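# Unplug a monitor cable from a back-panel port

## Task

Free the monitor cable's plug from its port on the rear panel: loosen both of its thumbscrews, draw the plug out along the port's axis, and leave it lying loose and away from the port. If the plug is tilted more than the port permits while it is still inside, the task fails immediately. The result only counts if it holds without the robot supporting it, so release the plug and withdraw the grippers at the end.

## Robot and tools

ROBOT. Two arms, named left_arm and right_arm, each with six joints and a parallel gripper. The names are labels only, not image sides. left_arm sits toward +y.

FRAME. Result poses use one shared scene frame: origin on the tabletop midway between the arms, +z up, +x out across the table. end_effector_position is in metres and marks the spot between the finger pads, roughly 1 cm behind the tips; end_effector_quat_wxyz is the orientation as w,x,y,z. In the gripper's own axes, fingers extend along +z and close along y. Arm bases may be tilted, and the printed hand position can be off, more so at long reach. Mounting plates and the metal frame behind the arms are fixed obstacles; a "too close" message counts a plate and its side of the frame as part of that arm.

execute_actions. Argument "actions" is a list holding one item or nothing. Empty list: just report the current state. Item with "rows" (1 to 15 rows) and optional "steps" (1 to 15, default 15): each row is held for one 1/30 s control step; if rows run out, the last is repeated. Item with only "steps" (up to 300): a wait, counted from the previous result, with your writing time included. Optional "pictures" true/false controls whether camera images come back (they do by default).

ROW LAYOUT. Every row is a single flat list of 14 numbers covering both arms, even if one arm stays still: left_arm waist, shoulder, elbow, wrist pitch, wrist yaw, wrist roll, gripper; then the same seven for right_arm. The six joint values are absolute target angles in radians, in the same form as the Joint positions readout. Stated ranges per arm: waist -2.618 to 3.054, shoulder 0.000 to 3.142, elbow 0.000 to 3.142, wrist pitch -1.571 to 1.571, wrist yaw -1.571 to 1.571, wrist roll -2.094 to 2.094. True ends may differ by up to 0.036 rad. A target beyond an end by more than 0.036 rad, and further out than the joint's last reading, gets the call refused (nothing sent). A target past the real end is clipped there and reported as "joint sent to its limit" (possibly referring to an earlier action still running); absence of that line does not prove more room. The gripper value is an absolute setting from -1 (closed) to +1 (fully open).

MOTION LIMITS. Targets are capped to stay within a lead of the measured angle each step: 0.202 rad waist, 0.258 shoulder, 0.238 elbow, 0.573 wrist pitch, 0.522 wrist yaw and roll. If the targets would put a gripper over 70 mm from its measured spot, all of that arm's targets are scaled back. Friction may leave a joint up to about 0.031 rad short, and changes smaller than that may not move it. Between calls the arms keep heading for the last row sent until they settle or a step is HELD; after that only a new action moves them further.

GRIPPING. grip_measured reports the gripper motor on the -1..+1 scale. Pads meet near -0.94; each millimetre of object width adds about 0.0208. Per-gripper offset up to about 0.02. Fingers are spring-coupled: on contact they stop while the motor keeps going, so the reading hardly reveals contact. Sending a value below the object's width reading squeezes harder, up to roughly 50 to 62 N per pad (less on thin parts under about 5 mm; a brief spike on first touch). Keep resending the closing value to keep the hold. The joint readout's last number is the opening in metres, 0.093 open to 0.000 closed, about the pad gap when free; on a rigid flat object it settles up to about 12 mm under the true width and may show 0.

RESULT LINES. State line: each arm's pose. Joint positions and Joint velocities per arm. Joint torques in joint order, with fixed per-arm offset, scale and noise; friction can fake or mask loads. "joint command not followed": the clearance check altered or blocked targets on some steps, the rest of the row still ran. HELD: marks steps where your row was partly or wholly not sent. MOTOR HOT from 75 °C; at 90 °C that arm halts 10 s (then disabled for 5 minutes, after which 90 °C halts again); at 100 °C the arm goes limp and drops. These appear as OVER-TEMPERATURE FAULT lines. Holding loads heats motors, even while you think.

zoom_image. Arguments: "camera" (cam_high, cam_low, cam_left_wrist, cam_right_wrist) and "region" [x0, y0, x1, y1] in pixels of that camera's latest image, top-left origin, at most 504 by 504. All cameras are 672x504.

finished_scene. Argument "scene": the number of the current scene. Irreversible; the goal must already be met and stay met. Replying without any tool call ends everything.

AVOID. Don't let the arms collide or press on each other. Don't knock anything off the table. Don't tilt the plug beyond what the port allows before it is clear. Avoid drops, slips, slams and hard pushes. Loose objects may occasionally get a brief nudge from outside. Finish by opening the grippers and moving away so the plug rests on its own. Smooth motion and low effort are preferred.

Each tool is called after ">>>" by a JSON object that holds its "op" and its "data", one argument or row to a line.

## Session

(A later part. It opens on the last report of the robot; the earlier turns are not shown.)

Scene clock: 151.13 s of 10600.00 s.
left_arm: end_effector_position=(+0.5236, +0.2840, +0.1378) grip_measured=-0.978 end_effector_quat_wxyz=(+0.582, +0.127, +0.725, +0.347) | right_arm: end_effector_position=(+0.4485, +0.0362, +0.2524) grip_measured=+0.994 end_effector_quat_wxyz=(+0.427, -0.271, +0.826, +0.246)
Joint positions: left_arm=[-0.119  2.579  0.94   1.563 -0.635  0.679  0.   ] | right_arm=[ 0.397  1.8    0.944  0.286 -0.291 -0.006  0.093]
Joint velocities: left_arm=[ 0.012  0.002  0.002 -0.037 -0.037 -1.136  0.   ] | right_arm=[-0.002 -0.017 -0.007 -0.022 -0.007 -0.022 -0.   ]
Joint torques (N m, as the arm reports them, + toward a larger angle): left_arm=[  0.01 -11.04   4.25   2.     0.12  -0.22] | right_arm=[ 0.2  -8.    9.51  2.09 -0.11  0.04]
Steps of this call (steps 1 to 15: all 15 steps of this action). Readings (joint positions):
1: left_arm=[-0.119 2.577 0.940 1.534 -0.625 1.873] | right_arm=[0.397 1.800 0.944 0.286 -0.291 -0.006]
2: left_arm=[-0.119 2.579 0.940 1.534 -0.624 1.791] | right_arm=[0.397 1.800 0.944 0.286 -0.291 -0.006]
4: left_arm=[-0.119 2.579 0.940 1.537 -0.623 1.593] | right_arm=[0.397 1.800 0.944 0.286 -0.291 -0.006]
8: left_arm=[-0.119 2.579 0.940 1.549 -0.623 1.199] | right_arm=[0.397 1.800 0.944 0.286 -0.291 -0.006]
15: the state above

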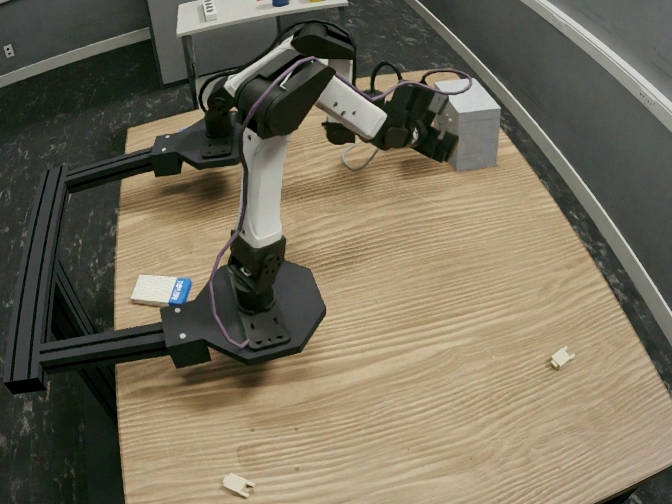

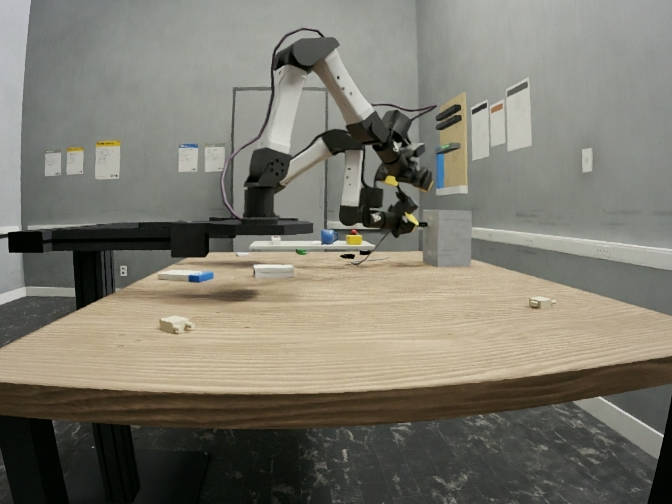

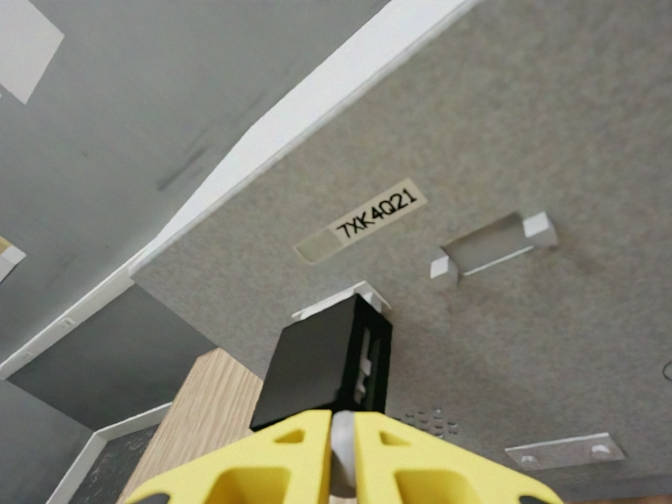

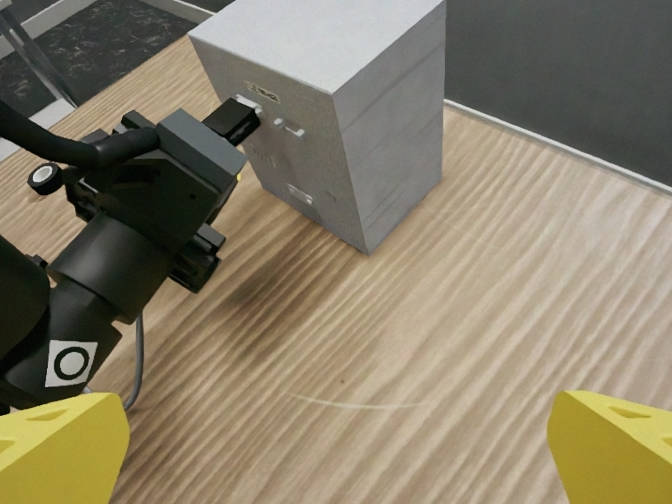

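Shallow grip; going 4 mm deeper and 3 mm inward, then stroking.

>>> {"op": "execute_actions", "data": {
  "actions": [
    {"rows":[[-0.118,2.575,0.95,1.55,-0.63,0.55,-0.6,0.4,1.8,0.95,0.3,-0.3,0,1],[-0.118,2.575,0.95,1.55,-0.63,1.5,-0.6,0.4,1.8,0.95,0.3,-0.3,0,1]]}
  ],
  "pictures": false
}}

>>> {"op": "execute_actions", "data": {
  "actions": [
    {"rows":[[-0.105,2.575,0.98,1.525,-0.63,1.9,-0.65,0.4,1.8,0.95,0.3,-0.3,0,1]]}
  ],
  "pictures": false
}}

>>> {"op": "execute_actions", "data": {
  "actions": [
    {"rows":[[-0.11,2.575,0.96,1.525,-0.63,1.87,-1,0.4,1.8,0.95,0.3,-0.3,0,1],[-0.11,2.575,0.96,1.525,-0.63,0.5,-1,0.4,1.8,0.95,0.3,-0.3,0,1]]}
  ],
  "pictures": false
}}

>>> {"op": "execute_actions", "data": {
  "actions": [
    {"rows":[[-0.11,2.575,0.96,1.525,-0.63,0.65,-0.65,0.4,1.8,0.95,0.3,-0.3,0,1],[-0.11,2.575,0.96,1.525,-0.63,2.05,-0.65,0.4,1.8,0.95,0.3,-0.3,0,1]]}
  ],
  "pictures": false
}}

>>> {"op": "execute_actions", "data": {
  "actions": [
    {"rows":[[-0.11,2.575,0.96,1.525,-0.63,1.87,-1,0.4,1.8,0.95,0.3,-0.3,0,1],[-0.11,2.575,0.96,1.525,-0.63,0.5,-1,0.4,1.8,0.95,0.3,-0.3,0,1]]}
  ],
  "pictures": false
}}

>>> {"op": "execute_actions", "data": {
  "actions": [
    {"rows":[[-0.11,2.575,0.96,1.525,-0.63,0.65,-0.65,0.4,1.8,0.95,0.3,-0.3,0,1],[-0.11,2.575,0.96,1.525,-0.63,2.05,-0.65,0.4,1.8,0.95,0.3,-0.3,0,1]]}
  ],
  "pictures": false
}}

>>> {"op": "execute_actions", "data": {
  "actions": [
    {"rows":[[-0.11,2.575,0.96,1.525,-0.63,1.87,-1,0.4,1.8,0.95,0.3,-0.3,0,1],[-0.11,2.575,0.96,1.525,-0.63,0.5,-1,0.4,1.8,0.95,0.3,-0.3,0,1]]}
  ],
  "pictures": false
}}

>>> {"op": "execute_actions", "data": {
  "actions": [
    {"rows":[[-0.11,2.575,0.96,1.525,-0.63,0.65,-0.65,0.4,1.8,0.95,0.3,-0.3,0,1],[-0.11,2.575,0.96,1.525,-0.63,2.05,-0.65,0.4,1.8,0.95,0.3,-0.3,0,1]]}
  ],
  "pictures": false
}}

>>> {"op": "execute_actions", "data": {
  "actions": [
    {"rows":[[-0.11,2.575,0.96,1.525,-0.63,1.87,-1,0.4,1.8,0.95,0.3,-0.3,0,1],[-0.11,2.575,0.96,1.525,-0.63,0.5,-1,0.4,1.8,0.95,0.3,-0.3,0,1]]}
  ],
  "pictures": false
}}

>>> {"op": "execute_actions", "data": {
  "actions": [
    {"rows":[[-0.11,2.575,0.96,1.525,-0.63,0.65,-0.65,0.4,1.8,0.95,0.3,-0.3,0,1],[-0.11,2.575,0.96,1.525,-0.63,2.05,-0.65,0.4,1.8,0.95,0.3,-0.3,0,1]]}
  ],
  "pictures": false
}}

>>> {"op": "execute_actions", "data": {
  "actions": [
    {"rows":[[-0.11,2.575,0.96,1.525,-0.63,1.87,-1,0.4,1.8,0.95,0.3,-0.3,0,1],[-0.11,2.575,0.96,1.525,-0.63,0.5,-1,0.4,1.8,0.95,0.3,-0.3,0,1]]}
  ],
  "pictures": false
}}

>>> {"op": "execute_actions", "data": {
  "actions": [
    {"rows":[[-0.11,2.575,0.96,1.525,-0.63,0.65,-0.65,0.4,1.8,0.95,0.3,-0.3,0,1],[-0.11,2.575,0.96,1.525,-0.63,2.05,-0.65,0.4,1.8,0.95,0.3,-0.3,0,1]]}
  ],
  "pictures": false
}}

>>> {"op": "execute_actions", "data": {
  "actions": [
    {"rows":[[-0.11,2.575,0.96,1.525,-0.63,1.87,-1,0.4,1.8,0.95,0.3,-0.3,0,1],[-0.11,2.575,0.96,1.525,-0.63,0.5,-1,0.4,1.8,0.95,0.3,-0.3,0,1]]}
  ],
  "pictures": false
}}

>>> {"op": "execute_actions", "data": {
  "actions": [
    {"rows":[[-0.11,2.575,0.96,1.525,-0.63,0.65,-0.65,0.4,1.8,0.95,0.3,-0.3,0,1],[-0.11,2.575,0.96,1.525,-0.63,2.05,-0.65,0.4,1.8,0.95,0.3,-0.3,0,1]]}
  ],
  "pictures": false
}}

>>> {"op": "execute_actions", "data": {
  "actions": [
    {"rows":[[-0.11,2.575,0.96,1.525,-0.63,1.87,-1,0.4,1.8,0.95,0.3,-0.3,0,1],[-0.11,2.575,0.96,1.525,-0.63,0.5,-1,0.4,1.8,0.95,0.3,-0.3,0,1]]}
  ],
  "pictures": false
}}

>>> {"op": "execute_actions", "data": {
  "actions": [
    {"rows":[[-0.11,2.575,0.96,1.525,-0.63,0.65,-0.65,0.4,1.8,0.95,0.3,-0.3,0,1],[-0.11,2.575,0.96,1.525,-0.63,2.05,-0.65,0.4,1.8,0.95,0.3,-0.3,0,1]]}
  ],
  "pictures": false
}}

>>> {"op": "execute_actions", "data": {
  "actions": [
    {"rows":[[-0.11,2.575,0.96,1.525,-0.63,1.87,-1,0.4,1.8,0.95,0.3,-0.3,0,1],[-0.11,2.575,0.96,1.525,-0.63,0.5,-1,0.4,1.8,0.95,0.3,-0.3,0,1]]}
  ],
  "pictures": false
}}

>>> {"op": "execute_actions", "data": {
  "actions": [
    {"rows":[[-0.11,2.575,0.96,1.525,-0.63,0.65,-0.65,0.4,1.8,0.95,0.3,-0.3,0,1],[-0.11,2.575,0.96,1.525,-0.63,2.05,-0.65,0.4,1.8,0.95,0.3,-0.3,0,1]]}
  ],
  "pictures": false
}}

>>> {"op": "execute_actions", "data": {
  "actions": [
    {"rows":[[-0.11,2.575,0.96,1.525,-0.63,1.87,-1,0.4,1.8,0.95,0.3,-0.3,0,1],[-0.11,2.575,0.96,1.525,-0.63,0.5,-1,0.4,1.8,0.95,0.3,-0.3,0,1]]}
  ],
  "pictures": false
}}

>>> {"op": "execute_actions", "data": {
  "actions": [
    {"rows":[[-0.11,2.575,0.96,1.525,-0.63,0.65,-0.65,0.4,1.8,0.95,0.3,-0.3,0,1],[-0.11,2.575,0.96,1.525,-0.63,2.05,-0.65,0.4,1.8,0.95,0.3,-0.3,0,1]]}
  ],
  "pictures": false
}}

>>> {"op": "execute_actions", "data": {
  "actions": [
    {"rows":[[-0.11,2.575,0.96,1.525,-0.63,1.87,-1,0.4,1.8,0.95,0.3,-0.3,0,1],[-0.11,2.575,0.96,1.525,-0.63,0.5,-1,0.4,1.8,0.95,0.3,-0.3,0,1]]}
  ],
  "pictures": false
}}

>>> {"op": "execute_actions", "data": {
  "actions": [
    {"rows":[[-0.11,2.575,0.96,1.525,-0.63,0.65,-0.65,0.4,1.8,0.95,0.3,-0.3,0,1],[-0.11,2.575,0.96,1.525,-0.63,1.88,-0.65,0.4,1.8,0.95,0.3,-0.3,0,1]]}
  ]
}}

>>> {"op": "zoom_image", "data": {
  "camera": "cam_left_wrist",
  "region": [250,270,430,450]
}}

Scene clock: 180.03 s of 10600.00 s.
left_arm: end_effector_position=(+0.5237, +0.2837, +0.1370) grip_measured=-0.602 end_effector_quat_wxyz=(+0.413, +0.386, +0.628, +0.535) | right_arm: end_effector_position=(+0.4485, +0.0362, +0.2524) grip_measured=+0.994 end_effector_quat_wxyz=(+0.427, -0.271, +0.826, +0.246)
Joint positions: left_arm=[-0.119  2.578  0.94   1.558 -0.634  1.428  0.016] | right_arm=[ 0.397  1.8    0.944  0.286 -0.291 -0.006  0.093]
Joint velocities: left_arm=[ 0.022 -0.002 -0.002  0.022 -0.007  0.491  0.001] | right_arm=[-0.022  0.007  0.012 -0.081 -0.051  0.051  0.   ]
Joint torques (N m, as the arm reports them, + toward a larger angle): left_arm=[  0.   -10.78   4.24   2.1   -0.01   0.04] | right_arm=[ 0.29 -8.1   9.43  2.1  -0.16  0.  ]
Steps of this call (steps 1 to 30: the robot went on to your last target; steps 31 to 90: nothing new was sent; then 25.40 s passed at rest; steps 91 to 105: all 15 steps of this action). Readings (joint positions):
91: left_arm=[-0.119 2.579 0.940 1.568 -0.640 0.537] | right_arm=[0.397 1.800 0.944 0.286 -0.291 -0.006]
92: left_arm=[-0.119 2.578 0.940 1.568 -0.640 0.620] | right_arm=[0.397 1.800 0.944 0.286 -0.291 -0.006]
94: left_arm=[-0.119 2.578 0.940 1.565 -0.638 0.819] | right_arm=[0.397 1.800 0.944 0.286 -0.291 -0.006]
98: left_arm=[-0.119 2.578 0.940 1.562 -0.637 1.187] | right_arm=[0.397 1.800 0.944 0.286 -0.291 -0.006]
105: the state above

Scene clock: 180.53 s of 10600.00 s.
left_arm: end_effector_position=(+0.5267, +0.2826, +0.1335) grip_measured=-0.647 end_effector_quat_wxyz=(+0.279, +0.522, +0.528, +0.609) | right_arm: end_effector_position=(+0.4485, +0.0362, +0.2524) grip_measured=+0.994 end_effector_quat_wxyz=(+0.427, -0.271, +0.826, +0.246)
Joint positions: left_arm=[-0.119  2.578  0.954  1.524 -0.633  1.873  0.014] | right_arm=[ 0.397  1.8    0.944  0.286 -0.291 -0.006  0.093]
Joint velocities: left_arm=[-0.002 -0.007  0.002  0.007 -0.051  0.139 -0.   ] | right_arm=[-0.007 -0.037 -0.002 -0.022  0.022 -0.037 -0.001]
Joint torques (N m, as the arm reports them, + toward a larger angle): left_arm=[  1.09 -11.     5.6    2.2   -0.02   0.12] | right_arm=[ 0.29 -8.01  9.42  2.13 -0.09  0.02]
Steps of this call (steps 1 to 15: all 15 steps of this action). Readings (joint positions):
1: left_arm=[-0.119 2.578 0.942 1.555 -0.634 1.505] | right_arm=[0.397 1.800 0.944 0.286 -0.291 -0.006]
2: left_arm=[-0.119 2.578 0.947 1.548 -0.634 1.582] | right_arm=[0.397 1.800 0.944 0.286 -0.291 -0.006]
4: left_arm=[-0.119 2.578 0.952 1.536 -0.634 1.694] | right_arm=[0.397 1.800 0.944 0.286 -0.291 -0.006]
8: left_arm=[-0.119 2.578 0.954 1.527 -0.633 1.810] | right_arm=[0.397 1.800 0.944 0.286 -0.291 -0.006]
15: the state above

Scene clock: 181.03 s of 10600.00 s.
left_arm: end_effector_position=(+0.5265, +0.2838, +0.1359) grip_measured=-0.968 end_effector_quat_wxyz=(+0.576, +0.131, +0.727, +0.350) | right_arm: end_effector_position=(+0.4485, +0.0362, +0.2524) grip_measured=+0.994 end_effector_quat_wxyz=(+0.427, -0.271, +0.826, +0.246)
Joint positions: left_arm=[-0.118  2.58   0.954  1.538 -0.639  0.683  0.   ] | right_arm=[ 0.397  1.8    0.944  0.286 -0.291 -0.006  0.093]
Joint velocities: left_arm=[-0.002 -0.002  0.007  0.051 -0.022 -1.062  0.   ] | right_arm=[ 0.012 -0.027 -0.017  0.022 -0.022 -0.007 -0.   ]
Joint torques (N m, as the arm reports them, + toward a larger angle): left_arm=[  0.67 -11.02   3.98   2.01   0.09  -0.38] | right_arm=[ 0.34 -8.03  9.55  2.13 -0.07 -0.04]
Steps of this call (steps 1 to 15: all 15 steps of this action). Readings (joint positions):
1: left_arm=[-0.119 2.578 0.954 1.519 -0.633 1.872] | right_arm=[0.397 1.800 0.944 0.286 -0.291 -0.006]
2: left_arm=[-0.118 2.580 0.954 1.515 -0.631 1.790] | right_arm=[0.397 1.800 0.944 0.286 -0.291 -0.006]
4: left_arm=[-0.118 2.580 0.954 1.521 -0.630 1.589] | right_arm=[0.397 1.800 0.944 0.286 -0.291 -0.006]
8: left_arm=[-0.118 2.580 0.954 1.527 -0.629 1.195] | right_arm=[0.397 1.800 0.944 0.286 -0.291 -0.006]
15: the state above

Scene clock: 181.53 s of 10600.00 s.
left_arm: end_effector_position=(+0.5271, +0.2838, +0.1341) grip_measured=-0.652 end_effector_quat_wxyz=(+0.278, +0.523, +0.527, +0.610) | right_arm: end_effector_position=(+0.4485, +0.0362, +0.2524) grip_measured=+0.994 end_effector_quat_wxyz=(+0.427, -0.271, +0.826, +0.246)
Joint positions: left_arm=[-0.116  2.578  0.954  1.526 -0.63   1.879  0.014] | right_arm=[ 0.397  1.8    0.944  0.286 -0.291 -0.006  0.093]
Joint velocities: left_arm=[-0.017 -0.002  0.007 -0.051  0.037  1.062 -0.   ] | right_arm=[-0.027  0.007 -0.007 -0.066 -0.037 -0.022  0.001]
Joint torques (N m, as the arm reports them, + toward a larger angle): left_arm=[  0.37 -10.9    3.91   2.26  -0.09   0.05] | right_arm=[ 0.21 -8.19  9.54  2.14 -0.1  -0.03]
Steps of this call (steps 1 to 15: all 15 steps of this action). Readings (joint positions):
1: left_arm=[-0.118 2.580 0.954 1.540 -0.638 0.674] | right_arm=[0.397 1.800 0.944 0.286 -0.291 -0.006]
2: left_arm=[-0.116 2.578 0.954 1.544 -0.638 0.756] | right_arm=[0.397 1.800 0.944 0.286 -0.291 -0.006]
4: left_arm=[-0.116 2.578 0.954 1.542 -0.638 0.955] | right_arm=[0.397 1.800 0.944 0.286 -0.291 -0.006]
8: left_arm=[-0.116 2.578 0.954 1.537 -0.635 1.353] | right_arm=[0.397 1.800 0.944 0.286 -0.291 -0.006]
15: the state above

Scene clock: 182.03 s of 10600.00 s.
left_arm: end_effector_position=(+0.5270, +0.2839, +0.1343) grip_measured=-0.963 end_effector_quat_wxyz=(+0.573, +0.136, +0.729, +0.349) | right_arm: end_effector_position=(+0.4485, +0.0362, +0.2524) grip_measured=+0.994 end_effector_quat_wxyz=(+0.427, -0.271, +0.826, +0.246)
Joint positions: left_arm=[-0.116  2.578  0.954  1.529 -0.631  0.687  0.   ] | right_arm=[ 0.397  1.8    0.944  0.286 -0.291 -0.006  0.093]
Joint velocities: left_arm=[-0.002 -0.017  0.012 -0.051 -0.125 -1.077  0.   ] | right_arm=[-0.022 -0.007  0.007 -0.066  0.007 -0.007 -0.001]
Joint torques (N m, as the arm reports them, + toward a larger angle): left_arm=[  0.37 -11.01   3.97   2.11   0.04  -0.38] | right_arm=[ 0.26 -8.05  9.4   2.1  -0.12 -0.05]
Steps of this call (steps 1 to 15: all 15 steps of this action). Readings (joint positions):
1: left_arm=[-0.116 2.578 0.954 1.521 -0.630 1.883] | right_arm=[0.397 1.800 0.944 0.286 -0.291 -0.006]
2: left_arm=[-0.116 2.578 0.954 1.519 -0.629 1.801] | right_arm=[0.397 1.800 0.944 0.286 -0.291 -0.006]
4: left_arm=[-0.116 2.578 0.954 1.521 -0.628 1.600] | right_arm=[0.397 1.800 0.944 0.286 -0.291 -0.006]
8: left_arm=[-0.116 2.578 0.954 1.521 -0.625 1.204] | right_arm=[0.397 1.800 0.944 0.286 -0.291 -0.006]
15: the state above

Scene clock: 182.53 s of 10600.00 s.
left_arm: end_effector_position=(+0.5273, +0.2848, +0.1343) grip_measured=-0.652 end_effector_quat_wxyz=(+0.277, +0.523, +0.527, +0.610) | right_arm: end_effector_position=(+0.4485, +0.0362, +0.2524) grip_measured=+0.994 end_effector_quat_wxyz=(+0.427, -0.271, +0.826, +0.246)
Joint positions: left_arm=[-0.113  2.576  0.954  1.525 -0.629  1.88   0.014] | right_arm=[ 0.397  1.8    0.944  0.286 -0.291 -0.006  0.093]
Joint velocities: left_arm=[-0.007 -0.002  0.012 -0.051  0.081  1.062  0.   ] | right_arm=[-0.002 -0.017 -0.007 -0.022  0.022  0.007 -0.001]
Joint torques (N m, as the arm reports them, + toward a larger angle): left_arm=[  0.2  -10.82   3.94   2.26  -0.07   0.03] | right_arm=[ 0.23 -7.98  9.52  2.11 -0.08  0.04]
Steps of this call (steps 1 to 15: all 15 steps of this action). Readings (joint positions):
1: left_arm=[-0.116 2.578 0.954 1.532 -0.633 0.678] | right_arm=[0.397 1.800 0.944 0.286 -0.291 -0.006]
2: left_arm=[-0.114 2.577 0.954 1.538 -0.634 0.760] | right_arm=[0.397 1.800 0.944 0.286 -0.291 -0.006]
4: left_arm=[-0.113 2.576 0.954 1.537 -0.634 0.959] | right_arm=[0.397 1.800 0.944 0.286 -0.291 -0.006]
8: left_arm=[-0.113 2.576 0.954 1.534 -0.633 1.357] | right_arm=[0.397 1.800 0.944 0.286 -0.291 -0.006]
15: the state above

Scene clock: 183.03 s of 10600.00 s.
left_arm: end_effector_position=(+0.5274, +0.2843, +0.1337) grip_measured=-0.962 end_effector_quat_wxyz=(+0.572, +0.138, +0.730, +0.348) | right_arm: end_effector_position=(+0.4485, +0.0362, +0.2524) grip_measured=+0.994 end_effector_quat_wxyz=(+0.427, -0.271, +0.826, +0.246)
Joint positions: left_arm=[-0.113  2.577  0.954  1.522 -0.626  0.687  0.   ] | right_arm=[ 0.397  1.8    0.944  0.286 -0.291 -0.006  0.093]
Joint velocities: left_arm=[-0.002  0.007  0.002  0.007 -0.007 -0.945  0.   ] | right_arm=[ 0.007 -0.002 -0.002 -0.095  0.022  0.022  0.   ]
Joint torques (N m, as the arm reports them, + toward a larger angle): left_arm=[  0.34 -10.78   3.85   2.12  -0.07  -0.4 ] | right_arm=[ 0.1  -7.92  9.49  2.11 -0.07  0.  ]
Steps of this call (steps 1 to 15: all 15 steps of this action). Readings (joint positions):
1: left_arm=[-0.113 2.576 0.954 1.521 -0.630 1.885] | right_arm=[0.397 1.800 0.944 0.286 -0.291 -0.006]
2: left_arm=[-0.113 2.577 0.954 1.519 -0.629 1.801] | right_arm=[0.397 1.800 0.944 0.286 -0.291 -0.006]
4: left_arm=[-0.113 2.577 0.954 1.520 -0.628 1.601] | right_arm=[0.397 1.800 0.944 0.286 -0.291 -0.006]
8: left_arm=[-0.113 2.577 0.954 1.519 -0.625 1.205] | right_arm=[0.397 1.800 0.944 0.286 -0.291 -0.006]
15: the state above

Scene clock: 183.53 s of 10600.00 s.
left_arm: end_effector_position=(+0.5276, +0.2855, +0.1345) grip_measured=-0.652 end_effector_quat_wxyz=(+0.277, +0.522, +0.527, +0.610) | right_arm: end_effector_position=(+0.4485, +0.0362, +0.2524) grip_measured=+0.994 end_effector_quat_wxyz=(+0.427, -0.271, +0.826, +0.246)
Joint positions: left_arm=[-0.111  2.575  0.954  1.523 -0.628  1.88   0.014] | right_arm=[ 0.397  1.8    0.944  0.286 -0.291 -0.006  0.093]
Joint velocities: left_arm=[-0.007  0.002  0.007 -0.037  0.007  1.136 -0.001] | right_arm=[-0.007 -0.017 -0.007 -0.007 -0.037 -0.037  0.   ]
Joint torques (N m, as the arm reports them, + toward a larger angle): left_arm=[  0.1  -10.69   3.97   2.23  -0.04   0.1 ] | right_arm=[ 0.25 -8.15  9.48  2.11 -0.08 -0.01]
Steps of this call (steps 1 to 15: all 15 steps of this action). Readings (joint positions):
1: left_arm=[-0.113 2.577 0.954 1.526 -0.629 0.678] | right_arm=[0.397 1.800 0.944 0.286 -0.291 -0.006]
2: left_arm=[-0.112 2.575 0.954 1.534 -0.631 0.760] | right_arm=[0.397 1.800 0.944 0.286 -0.291 -0.006]
4: left_arm=[-0.111 2.575 0.954 1.534 -0.631 0.959] | right_arm=[0.397 1.800 0.944 0.286 -0.291 -0.006]
8: left_arm=[-0.111 2.575 0.954 1.531 -0.630 1.357] | right_arm=[0.397 1.800 0.944 0.286 -0.291 -0.006]
15: the state above

Scene clock: 184.03 s of 10600.00 s.
left_arm: end_effector_position=(+0.5277, +0.2849, +0.1332) grip_measured=-0.962 end_effector_quat_wxyz=(+0.570, +0.139, +0.731, +0.348) | right_arm: end_effector_position=(+0.4485, +0.0362, +0.2524) grip_measured=+0.994 end_effector_quat_wxyz=(+0.427, -0.271, +0.826, +0.246)
Joint positions: left_arm=[-0.111  2.575  0.954  1.517 -0.624  0.687  0.   ] | right_arm=[ 0.397  1.8    0.944  0.286 -0.291 -0.006  0.093]
Joint velocities: left_arm=[-0.012  0.002 -0.012  0.022 -0.066 -1.092  0.   ] | right_arm=[-0.002 -0.007  0.002  0.066  0.022  0.037 -0.001]
Joint torques (N m, as the arm reports them, + toward a larger angle): left_arm=[ -0.04 -10.75   3.95   2.22  -0.08  -0.39] | right_arm=[ 0.3  -8.13  9.25  2.17 -0.08  0.04]
Steps of this call (steps 1 to 15: all 15 steps of this action). Readings (joint positions):
1: left_arm=[-0.111 2.575 0.954 1.520 -0.628 1.885] | right_arm=[0.397 1.800 0.944 0.286 -0.291 -0.006]
2: left_arm=[-0.111 2.575 0.954 1.519 -0.628 1.801] | right_arm=[0.397 1.800 0.944 0.286 -0.291 -0.006]
4: left_arm=[-0.111 2.575 0.954 1.519 -0.627 1.601] | right_arm=[0.397 1.800 0.944 0.286 -0.291 -0.006]
8: left_arm=[-0.111 2.575 0.954 1.516 -0.623 1.204] | right_arm=[0.397 1.800 0.944 0.286 -0.291 -0.006]
15: the state above

Scene clock: 184.53 s of 10600.00 s.
left_arm: end_effector_position=(+0.5278, +0.2860, +0.1346) grip_measured=-0.652 end_effector_quat_wxyz=(+0.276, +0.523, +0.527, +0.610) | right_arm: end_effector_position=(+0.4485, +0.0362, +0.2524) grip_measured=+0.994 end_effector_quat_wxyz=(+0.427, -0.271, +0.826, +0.246)
Joint positions: left_arm=[-0.11   2.574  0.954  1.521 -0.627  1.881  0.014] | right_arm=[ 0.397  1.8    0.944  0.286 -0.291 -0.006  0.093]
Joint velocities: left_arm=[-0.017 -0.012  0.007  0.022  0.022  1.004 -0.   ] | right_arm=[-0.012  0.002 -0.002 -0.007 -0.022  0.007 -0.001]
Joint torques (N m, as the arm reports them, + toward a larger angle): left_arm=[ -0.13 -10.63   4.01   2.28  -0.09   0.04] | right_arm=[ 0.15 -8.29  9.46  2.14 -0.1   0.01]
Steps of this call (steps 1 to 15: all 15 steps of this action). Readings (joint positions):
1: left_arm=[-0.111 2.575 0.954 1.521 -0.626 0.679] | right_arm=[0.397 1.800 0.944 0.286 -0.291 -0.006]
2: left_arm=[-0.110 2.574 0.954 1.529 -0.629 0.760] | right_arm=[0.397 1.800 0.944 0.286 -0.291 -0.006]
4: left_arm=[-0.110 2.574 0.954 1.530 -0.629 0.960] | right_arm=[0.397 1.800 0.944 0.286 -0.291 -0.006]
8: left_arm=[-0.110 2.574 0.954 1.529 -0.628 1.357] | right_arm=[0.397 1.800 0.944 0.286 -0.291 -0.006]
15: the state above

Scene clock: 185.03 s of 10600.00 s.
left_arm: end_effector_position=(+0.5280, +0.2852, +0.1331) grip_measured=-0.961 end_effector_quat_wxyz=(+0.570, +0.140, +0.731, +0.348) | right_arm: end_effector_position=(+0.4485, +0.0362, +0.2524) grip_measured=+0.994 end_effector_quat_wxyz=(+0.427, -0.271, +0.826, +0.246)
Joint positions: left_arm=[-0.11   2.574  0.954  1.514 -0.621  0.688  0.   ] | right_arm=[ 0.397  1.8    0.944  0.286 -0.291 -0.006  0.093]
Joint velocities: left_arm=[ 0.012 -0.002  0.002  0.051 -0.051 -0.989  0.   ] | right_arm=[-0.017 -0.002  0.002 -0.037 -0.037 -0.007 -0.   ]
Joint torques (N m, as the arm reports them, + toward a larger angle): left_arm=[  0.03 -10.72   4.09   2.24  -0.08  -0.4 ] | right_arm=[ 0.3  -7.91  9.39  2.09 -0.08  0.  ]
Steps of this call (steps 1 to 15: all 15 steps of this action). Readings (joint positions):
1: left_arm=[-0.110 2.574 0.954 1.518 -0.627 1.885] | right_arm=[0.397 1.800 0.944 0.286 -0.291 -0.006]
2: left_arm=[-0.110 2.574 0.954 1.517 -0.627 1.801] | right_arm=[0.397 1.800 0.944 0.286 -0.291 -0.006]
4: left_arm=[-0.110 2.574 0.954 1.517 -0.626 1.601] | right_arm=[0.397 1.800 0.944 0.286 -0.291 -0.006]
8: left_arm=[-0.110 2.574 0.954 1.513 -0.622 1.204] | right_arm=[0.397 1.800 0.944 0.286 -0.291 -0.006]
15: the state above

Scene clock: 185.53 s of 10600.00 s.
left_arm: end_effector_position=(+0.5280, +0.2866, +0.1347) grip_measured=-0.652 end_effector_quat_wxyz=(+0.276, +0.523, +0.527, +0.610) | right_arm: end_effector_position=(+0.4485, +0.0362, +0.2524) grip_measured=+0.994 end_effector_quat_wxyz=(+0.427, -0.271, +0.826, +0.246)
Joint positions: left_arm=[-0.108  2.573  0.954  1.52  -0.625  1.881  0.014] | right_arm=[ 0.397  1.8    0.944  0.286 -0.291 -0.006  0.093]
Joint velocities: left_arm=[ 0.002 -0.002 -0.002  0.007 -0.022  1.062 -0.001] | right_arm=[-0.002  0.012  0.002 -0.066 -0.022  0.022  0.   ]
Joint torques (N m, as the arm reports them, + toward a larger angle): left_arm=[ -0.25 -10.49   4.01   2.26  -0.08   0.11] | right_arm=[ 0.29 -8.15  9.42  2.11 -0.09 -0.02]
Steps of this call (steps 1 to 15: all 15 steps of this action). Readings (joint positions):
1: left_arm=[-0.110 2.574 0.954 1.517 -0.623 0.680] | right_arm=[0.397 1.800 0.944 0.286 -0.291 -0.006]
2: left_arm=[-0.108 2.573 0.954 1.526 -0.627 0.761] | right_arm=[0.397 1.800 0.944 0.286 -0.291 -0.006]
4: left_arm=[-0.108 2.573 0.954 1.527 -0.627 0.961] | right_arm=[0.397 1.800 0.944 0.286 -0.291 -0.006]
8: left_arm=[-0.108 2.573 0.954 1.526 -0.626 1.358] | right_arm=[0.397 1.800 0.944 0.286 -0.291 -0.006]
15: the state above

Scene clock: 186.03 s of 10600.00 s.
left_arm: end_effector_position=(+0.5281, +0.2855, +0.1330) grip_measured=-0.961 end_effector_quat_wxyz=(+0.569, +0.141, +0.731, +0.348) | right_arm: end_effector_position=(+0.4485, +0.0362, +0.2524) grip_measured=+0.994 end_effector_quat_wxyz=(+0.427, -0.271, +0.826, +0.246)
Joint positions: left_arm=[-0.109  2.573  0.954  1.512 -0.62   0.689  0.   ] | right_arm=[ 0.397  1.8    0.944  0.286 -0.291 -0.006  0.093]
Joint velocities: left_arm=[ 0.002 -0.007 -0.012 -0.022 -0.007 -0.96   0.   ] | right_arm=[ 0.012 -0.002  0.002  0.007 -0.095 -0.007 -0.   ]
Joint torques (N m, as the arm reports them, + toward a larger angle): left_arm=[ -0.19 -10.44   3.92   2.26  -0.06  -0.48] | right_arm=[ 0.05 -8.12  9.58  2.05 -0.12  0.  ]
Steps of this call (steps 1 to 15: all 15 steps of this action). Readings (joint positions):
1: left_arm=[-0.108 2.573 0.954 1.517 -0.626 1.885] | right_arm=[0.397 1.800 0.944 0.286 -0.291 -0.006]
2: left_arm=[-0.108 2.573 0.954 1.517 -0.625 1.801] | right_arm=[0.397 1.800 0.944 0.286 -0.291 -0.006]
4: left_arm=[-0.109 2.573 0.954 1.517 -0.625 1.601] | right_arm=[0.397 1.800 0.944 0.286 -0.291 -0.006]
8: left_arm=[-0.109 2.573 0.954 1.511 -0.620 1.204] | right_arm=[0.397 1.800 0.944 0.286 -0.291 -0.006]
15: the state above

Scene clock: 186.53 s of 10600.00 s.
left_arm: end_effector_position=(+0.5281, +0.2866, +0.1347) grip_measured=-0.652 end_effector_quat_wxyz=(+0.276, +0.523, +0.527, +0.610) | right_arm: end_effector_position=(+0.4485, +0.0362, +0.2524) grip_measured=+0.994 end_effector_quat_wxyz=(+0.427, -0.271, +0.826, +0.246)
Joint positions: left_arm=[-0.108  2.573  0.954  1.52  -0.624  1.881  0.014] | right_arm=[ 0.397  1.8    0.944  0.286 -0.291 -0.006  0.093]
Joint velocities: left_arm=[-0.007 -0.002 -0.007  0.037 -0.066  1.033 -0.   ] | right_arm=[-0.037 -0.017  0.012 -0.037 -0.007  0.066  0.   ]
Joint torques (N m, as the arm reports them, + toward a larger angle): left_arm=[ -0.18 -10.52   3.94   2.28  -0.09   0.07] | right_arm=[ 0.04 -8.15  9.31  2.08 -0.09  0.02]
Steps of this call (steps 1 to 15: all 15 steps of this action). Readings (joint positions):
1: left_arm=[-0.109 2.573 0.954 1.515 -0.620 0.681] | right_arm=[0.397 1.800 0.944 0.286 -0.291 -0.006]
2: left_arm=[-0.108 2.573 0.954 1.524 -0.624 0.762] | right_arm=[0.397 1.800 0.944 0.286 -0.291 -0.006]
4: left_arm=[-0.108 2.573 0.954 1.526 -0.624 0.962] | right_arm=[0.397 1.800 0.944 0.286 -0.291 -0.006]
8: left_arm=[-0.108 2.573 0.954 1.525 -0.624 1.359] | right_arm=[0.397 1.800 0.944 0.286 -0.291 -0.006]
15: the state above

Scene clock: 187.03 s of 10600.00 s.
left_arm: end_effector_position=(+0.5282, +0.2853, +0.1330) grip_measured=-0.961 end_effector_quat_wxyz=(+0.569, +0.141, +0.731, +0.348) | right_arm: end_effector_position=(+0.4485, +0.0362, +0.2524) grip_measured=+0.994 end_effector_quat_wxyz=(+0.427, -0.271, +0.826, +0.246)
Joint positions: left_arm=[-0.109  2.573  0.954  1.512 -0.618  0.688  0.   ] | right_arm=[ 0.397  1.8    0.944  0.286 -0.291 -0.006  0.093]
Joint velocities: left_arm=[-0.007 -0.007 -0.007  0.081 -0.007 -0.974  0.   ] | right_arm=[-0.002 -0.002  0.002 -0.081  0.007  0.037 -0.   ]
Joint torques (N m, as the arm reports them, + toward a larger angle): left_arm=[ -0.06 -10.7    4.25   2.28  -0.13  -0.51] | right_arm=[ 0.22 -8.14  9.2   2.07 -0.17  0.  ]
Steps of this call (steps 1 to 15: all 15 steps of this action). Readings (joint positions):
1: left_arm=[-0.108 2.573 0.954 1.517 -0.625 1.886] | right_arm=[0.397 1.800 0.944 0.286 -0.291 -0.006]
2: left_arm=[-0.108 2.573 0.954 1.517 -0.624 1.802] | right_arm=[0.397 1.800 0.944 0.286 -0.291 -0.006]
4: left_arm=[-0.109 2.573 0.954 1.517 -0.623 1.601] | right_arm=[0.397 1.800 0.944 0.286 -0.291 -0.006]
8: left_arm=[-0.109 2.573 0.954 1.511 -0.619 1.205] | right_arm=[0.397 1.800 0.944 0.286 -0.291 -0.006]
15: the state above

Scene clock: 187.53 s of 10600.00 s.
left_arm: end_effector_position=(+0.5281, +0.2865, +0.1346) grip_measured=-0.652 end_effector_quat_wxyz=(+0.276, +0.524, +0.527, +0.610) | right_arm: end_effector_position=(+0.4485, +0.0362, +0.2524) grip_measured=+0.994 end_effector_quat_wxyz=(+0.427, -0.271, +0.826, +0.246)
Joint positions: left_arm=[-0.108  2.573  0.954  1.519 -0.623  1.881  0.014] | right_arm=[ 0.397  1.8    0.944  0.286 -0.291 -0.006  0.093]
Joint velocities: left_arm=[-0.002  0.007  0.007 -0.051 -0.007  1.062 -0.   ] | right_arm=[-0.012  0.012  0.007 -0.037 -0.007  0.037  0.   ]
Joint torques (N m, as the arm reports them, + toward a larger angle): left_arm=[ -0.24 -10.59   3.86   2.32  -0.1    0.08] | right_arm=[ 0.27 -8.16  9.23  2.14 -0.14  0.02]
Steps of this call (steps 1 to 15: all 15 steps of this action). Readings (joint positions):
1: left_arm=[-0.109 2.573 0.954 1.514 -0.619 0.680] | right_arm=[0.397 1.800 0.944 0.286 -0.291 -0.006]
2: left_arm=[-0.108 2.573 0.954 1.523 -0.623 0.761] | right_arm=[0.397 1.800 0.944 0.286 -0.291 -0.006]
4: left_arm=[-0.108 2.573 0.954 1.525 -0.623 0.961] | right_arm=[0.397 1.800 0.944 0.286 -0.291 -0.006]
8: left_arm=[-0.108 2.573 0.954 1.525 -0.623 1.358] | right_arm=[0.397 1.800 0.944 0.286 -0.291 -0.006]
15: the state above

Scene clock: 188.03 s of 10600.00 s.
left_arm: end_effector_position=(+0.5283, +0.2849, +0.1328) grip_measured=-0.961 end_effector_quat_wxyz=(+0.570, +0.142, +0.732, +0.347) | right_arm: end_effector_position=(+0.4485, +0.0362, +0.2524) grip_measured=+0.994 end_effector_quat_wxyz=(+0.427, -0.271, +0.826, +0.246)
Joint positions: left_arm=[-0.109  2.573  0.954  1.511 -0.617  0.687  0.   ] | right_arm=[ 0.397  1.8    0.944  0.286 -0.291 -0.006  0.093]
Joint velocities: left_arm=[ 0.002  0.012  0.007 -0.037 -0.022 -0.974  0.   ] | right_arm=[-0.032  0.022  0.007 -0.007  0.022  0.037  0.001]
Joint torques (N m, as the arm reports them, + toward a larger angle): left_arm=[ -0.18 -10.46   3.85   2.28  -0.12  -0.49] | right_arm=[ 0.28 -8.03  9.28  2.1  -0.14 -0.06]
Steps of this call (steps 1 to 15: all 15 steps of this action). Readings (joint positions):
1: left_arm=[-0.108 2.573 0.954 1.517 -0.624 1.885] | right_arm=[0.397 1.800 0.944 0.286 -0.291 -0.006]
2: left_arm=[-0.108 2.573 0.954 1.517 -0.623 1.802] | right_arm=[0.397 1.800 0.944 0.286 -0.291 -0.006]
4: left_arm=[-0.109 2.573 0.954 1.517 -0.622 1.601] | right_arm=[0.397 1.800 0.944 0.286 -0.291 -0.006]
8: left_arm=[-0.109 2.573 0.954 1.511 -0.618 1.204] | right_arm=[0.397 1.800 0.944 0.286 -0.291 -0.006]
15: the state above

Scene clock: 188.53 s of 10600.00 s.
left_arm: end_effector_position=(+0.5281, +0.2863, +0.1347) grip_measured=-0.652 end_effector_quat_wxyz=(+0.277, +0.524, +0.527, +0.610) | right_arm: end_effector_position=(+0.4485, +0.0362, +0.2524) grip_measured=+0.994 end_effector_quat_wxyz=(+0.427, -0.271, +0.826, +0.246)
Joint positions: left_arm=[-0.108  2.573  0.954  1.52  -0.623  1.881  0.014] | right_arm=[ 0.397  1.8    0.944  0.286 -0.291 -0.006  0.093]
Joint velocities: left_arm=[-0.007  0.007 -0.022 -0.051  0.081  1.033  0.002] | right_arm=[-0.012 -0.002 -0.002 -0.037 -0.095  0.007  0.   ]
Joint torques (N m, as the arm reports them, + toward a larger angle): left_arm=[ -0.22 -10.66   4.05   2.22  -0.1    0.06] | right_arm=[ 0.26 -8.08  9.65  2.12 -0.12  0.03]
Steps of this call (steps 1 to 15: all 15 steps of this action). Readings (joint positions):
1: left_arm=[-0.109 2.573 0.954 1.514 -0.618 0.679] | right_arm=[0.397 1.800 0.944 0.286 -0.291 -0.006]
2: left_arm=[-0.108 2.573 0.954 1.522 -0.622 0.761] | right_arm=[0.397 1.800 0.944 0.286 -0.291 -0.006]
4: left_arm=[-0.108 2.573 0.954 1.524 -0.623 0.960] | right_arm=[0.397 1.800 0.944 0.286 -0.291 -0.006]
8: left_arm=[-0.108 2.573 0.954 1.524 -0.623 1.358] | right_arm=[0.397 1.800 0.944 0.286 -0.291 -0.006]
15: the state above

Scene clock: 189.03 s of 10600.00 s.
left_arm: end_effector_position=(+0.5283, +0.2846, +0.1327) grip_measured=-0.961 end_effector_quat_wxyz=(+0.570, +0.142, +0.732, +0.346) | right_arm: end_effector_position=(+0.4485, +0.0362, +0.2524) grip_measured=+0.994 end_effector_quat_wxyz=(+0.427, -0.271, +0.826, +0.246)
Joint positions: left_arm=[-0.109  2.573  0.954  1.511 -0.616  0.687  0.   ] | right_arm=[ 0.397  1.8    0.944  0.286 -0.291 -0.006  0.093]
Joint velocities: left_arm=[-0.007 -0.002  0.012 -0.007 -0.139 -0.989  0.   ] | right_arm=[ 0.012 -0.002 -0.012 -0.022  0.022  0.007 -0.   ]
Joint torques (N m, as the arm reports them, + toward a larger angle): left_arm=[ -0.16 -10.62   4.08   2.31  -0.13  -0.5 ] | right_arm=[ 0.06 -8.02  9.29  2.14 -0.11 -0.03]
Steps of this call (steps 1 to 15: all 15 steps of this action). Readings (joint positions):
1: left_arm=[-0.108 2.573 0.954 1.517 -0.624 1.886] | right_arm=[0.397 1.800 0.944 0.286 -0.291 -0.006]
2: left_arm=[-0.108 2.573 0.954 1.517 -0.623 1.802] | right_arm=[0.397 1.800 0.944 0.286 -0.291 -0.006]
4: left_arm=[-0.109 2.573 0.954 1.517 -0.622 1.601] | right_arm=[0.397 1.800 0.944 0.286 -0.291 -0.006]
8: left_arm=[-0.109 2.573 0.954 1.511 -0.618 1.205] | right_arm=[0.397 1.800 0.944 0.286 -0.291 -0.006]
15: the state above

Scene clock: 189.53 s of 10600.00 s.
left_arm: end_effector_position=(+0.5281, +0.2862, +0.1349) grip_measured=-0.652 end_effector_quat_wxyz=(+0.277, +0.523, +0.527, +0.610) | right_arm: end_effector_position=(+0.4485, +0.0362, +0.2524) grip_measured=+0.994 end_effector_quat_wxyz=(+0.427, -0.271, +0.826, +0.246)
Joint positions: left_arm=[-0.109  2.573  0.954  1.521 -0.624  1.881  0.014] | right_arm=[ 0.397  1.8    0.944  0.286 -0.291 -0.006  0.093]
Joint velocities: left_arm=[-0.007 -0.007 -0.002 -0.051  0.022  1.018  0.   ] | right_arm=[ 0.012  0.007 -0.007 -0.022  0.022 -0.007  0.   ]
Joint torques (N m, as the arm reports them, + toward a larger angle): left_arm=[ -0.04 -10.57   4.1    2.27  -0.1    0.09] | right_arm=[ 0.06 -7.97  9.54  2.12 -0.07 -0.02]
Steps of this call (steps 1 to 15: all 15 steps of this action). Readings (joint positions):
1: left_arm=[-0.109 2.573 0.954 1.514 -0.618 0.679] | right_arm=[0.397 1.800 0.944 0.286 -0.291 -0.006]
2: left_arm=[-0.109 2.573 0.954 1.522 -0.623 0.761] | right_arm=[0.397 1.800 0.944 0.286 -0.291 -0.006]
4: left_arm=[-0.109 2.573 0.954 1.524 -0.623 0.960] | right_arm=[0.397 1.800 0.944 0.286 -0.291 -0.006]
8: left_arm=[-0.109 2.573 0.954 1.525 -0.624 1.357] | right_arm=[0.397 1.800 0.944 0.286 -0.291 -0.006]
15: the state above

Scene clock: 190.03 s of 10600.00 s.
left_arm: end_effector_position=(+0.5283, +0.2844, +0.1326) grip_measured=-0.960 end_effector_quat_wxyz=(+0.570, +0.142, +0.732, +0.346) | right_arm: end_effector_position=(+0.4485, +0.0362, +0.2524) grip_measured=+0.994 end_effector_quat_wxyz=(+0.427, -0.271, +0.826, +0.246)
Joint positions: left_arm=[-0.11   2.573  0.954  1.51  -0.616  0.686  0.   ] | right_arm=[ 0.397  1.8    0.944  0.286 -0.291 -0.006  0.093]
Joint velocities: left_arm=[ 0.002 -0.002  0.007 -0.022 -0.066 -0.974  0.   ] | right_arm=[-0.012  0.007 -0.007 -0.051 -0.022 -0.081  0.   ]
Joint torques (N m, as the arm reports them, + toward a larger angle): left_arm=[  0.08 -10.62   4.05   2.24  -0.16  -0.47] | right_arm=[ 0.24 -8.03  9.56  2.09 -0.11  0.02]
Steps of this call (steps 1 to 15: all 15 steps of this action). Readings (joint positions):
1: left_arm=[-0.109 2.573 0.954 1.518 -0.624 1.886] | right_arm=[0.397 1.800 0.944 0.286 -0.291 -0.006]
2: left_arm=[-0.109 2.573 0.954 1.518 -0.623 1.802] | right_arm=[0.397 1.800 0.944 0.286 -0.291 -0.006]
4: left_arm=[-0.109 2.573 0.954 1.518 -0.623 1.601] | right_arm=[0.397 1.800 0.944 0.286 -0.291 -0.006]
8: left_arm=[-0.109 2.573 0.954 1.512 -0.619 1.204] | right_arm=[0.397 1.800 0.944 0.286 -0.291 -0.006]
15: the state above

Scene clock: 190.53 s of 10600.00 s.
left_arm: end_effector_position=(+0.5282, +0.2864, +0.1355) grip_measured=-0.652 end_effector_quat_wxyz=(+0.313, +0.490, +0.557, +0.593) | right_arm: end_effector_position=(+0.4485, +0.0362, +0.2524) grip_measured=+0.994 end_effector_quat_wxyz=(+0.427, -0.271, +0.826, +0.246)
Joint positions: left_arm=[-0.108  2.573  0.954  1.524 -0.624  1.762  0.014] | right_arm=[ 0.397  1.8    0.944  0.286 -0.291 -0.006  0.093]
Joint velocities: left_arm=[-0.007  0.002  0.007 -0.007 -0.051  0.74  -0.   ] | right_arm=[-0.012 -0.012  0.002 -0.037  0.051 -0.022  0.   ]
Joint torques (N m, as the arm reports them, + toward a larger angle): left_arm=[ -0.07 -10.57   4.06   2.18  -0.11   0.04] | right_arm=[ 0.4  -8.29  9.35  2.12 -0.15 -0.01]
Steps of this call (steps 1 to 15: all 15 steps of this action). Readings (joint positions):
1: left_arm=[-0.110 2.573 0.954 1.514 -0.619 0.678] | right_arm=[0.397 1.800 0.944 0.286 -0.291 -0.006]
2: left_arm=[-0.109 2.573 0.954 1.522 -0.623 0.760] | right_arm=[0.397 1.800 0.944 0.286 -0.291 -0.006]
4: left_arm=[-0.108 2.573 0.954 1.524 -0.624 0.959] | right_arm=[0.397 1.800 0.944 0.286 -0.291 -0.006]
8: left_arm=[-0.108 2.573 0.954 1.525 -0.624 1.357] | right_arm=[0.397 1.800 0.944 0.286 -0.291 -0.006]
15: the state above

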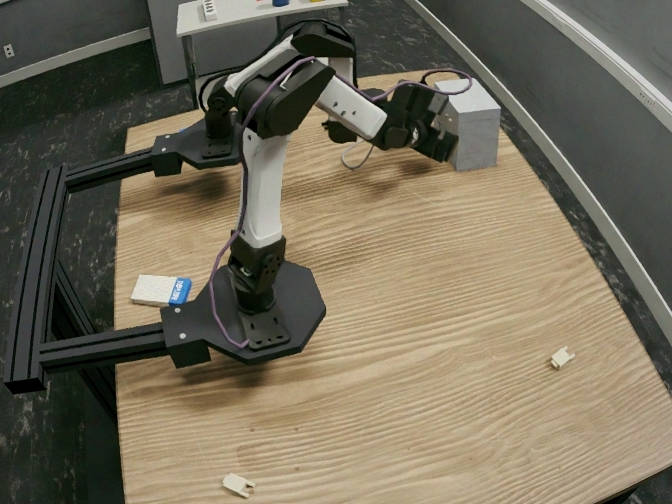

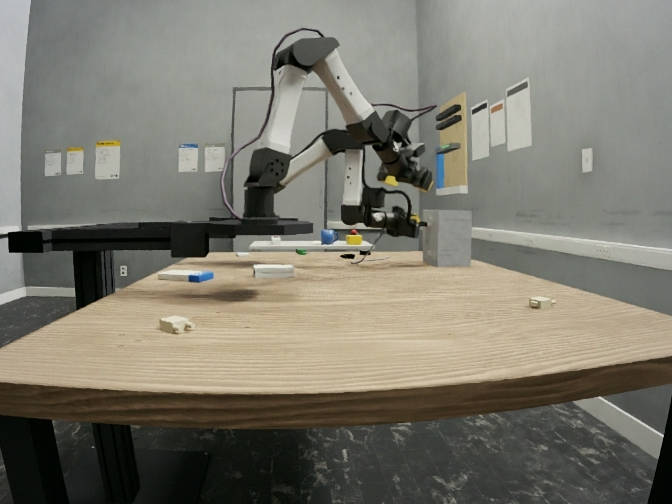

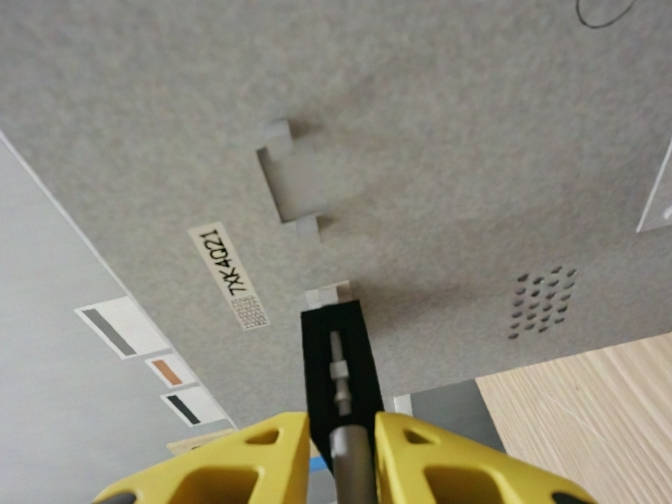

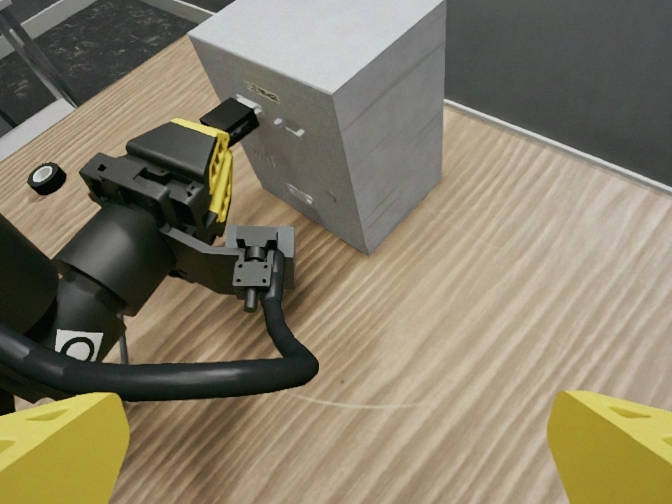

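Region (250, 270, 430, 450) of cam_left_wrist's 672x504 image, scaled by 2.800, with more detail than that image has.

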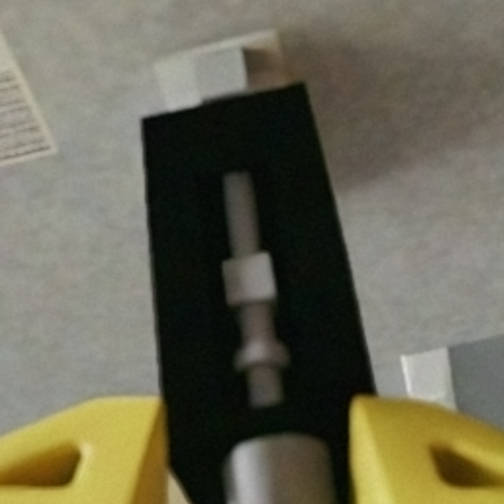

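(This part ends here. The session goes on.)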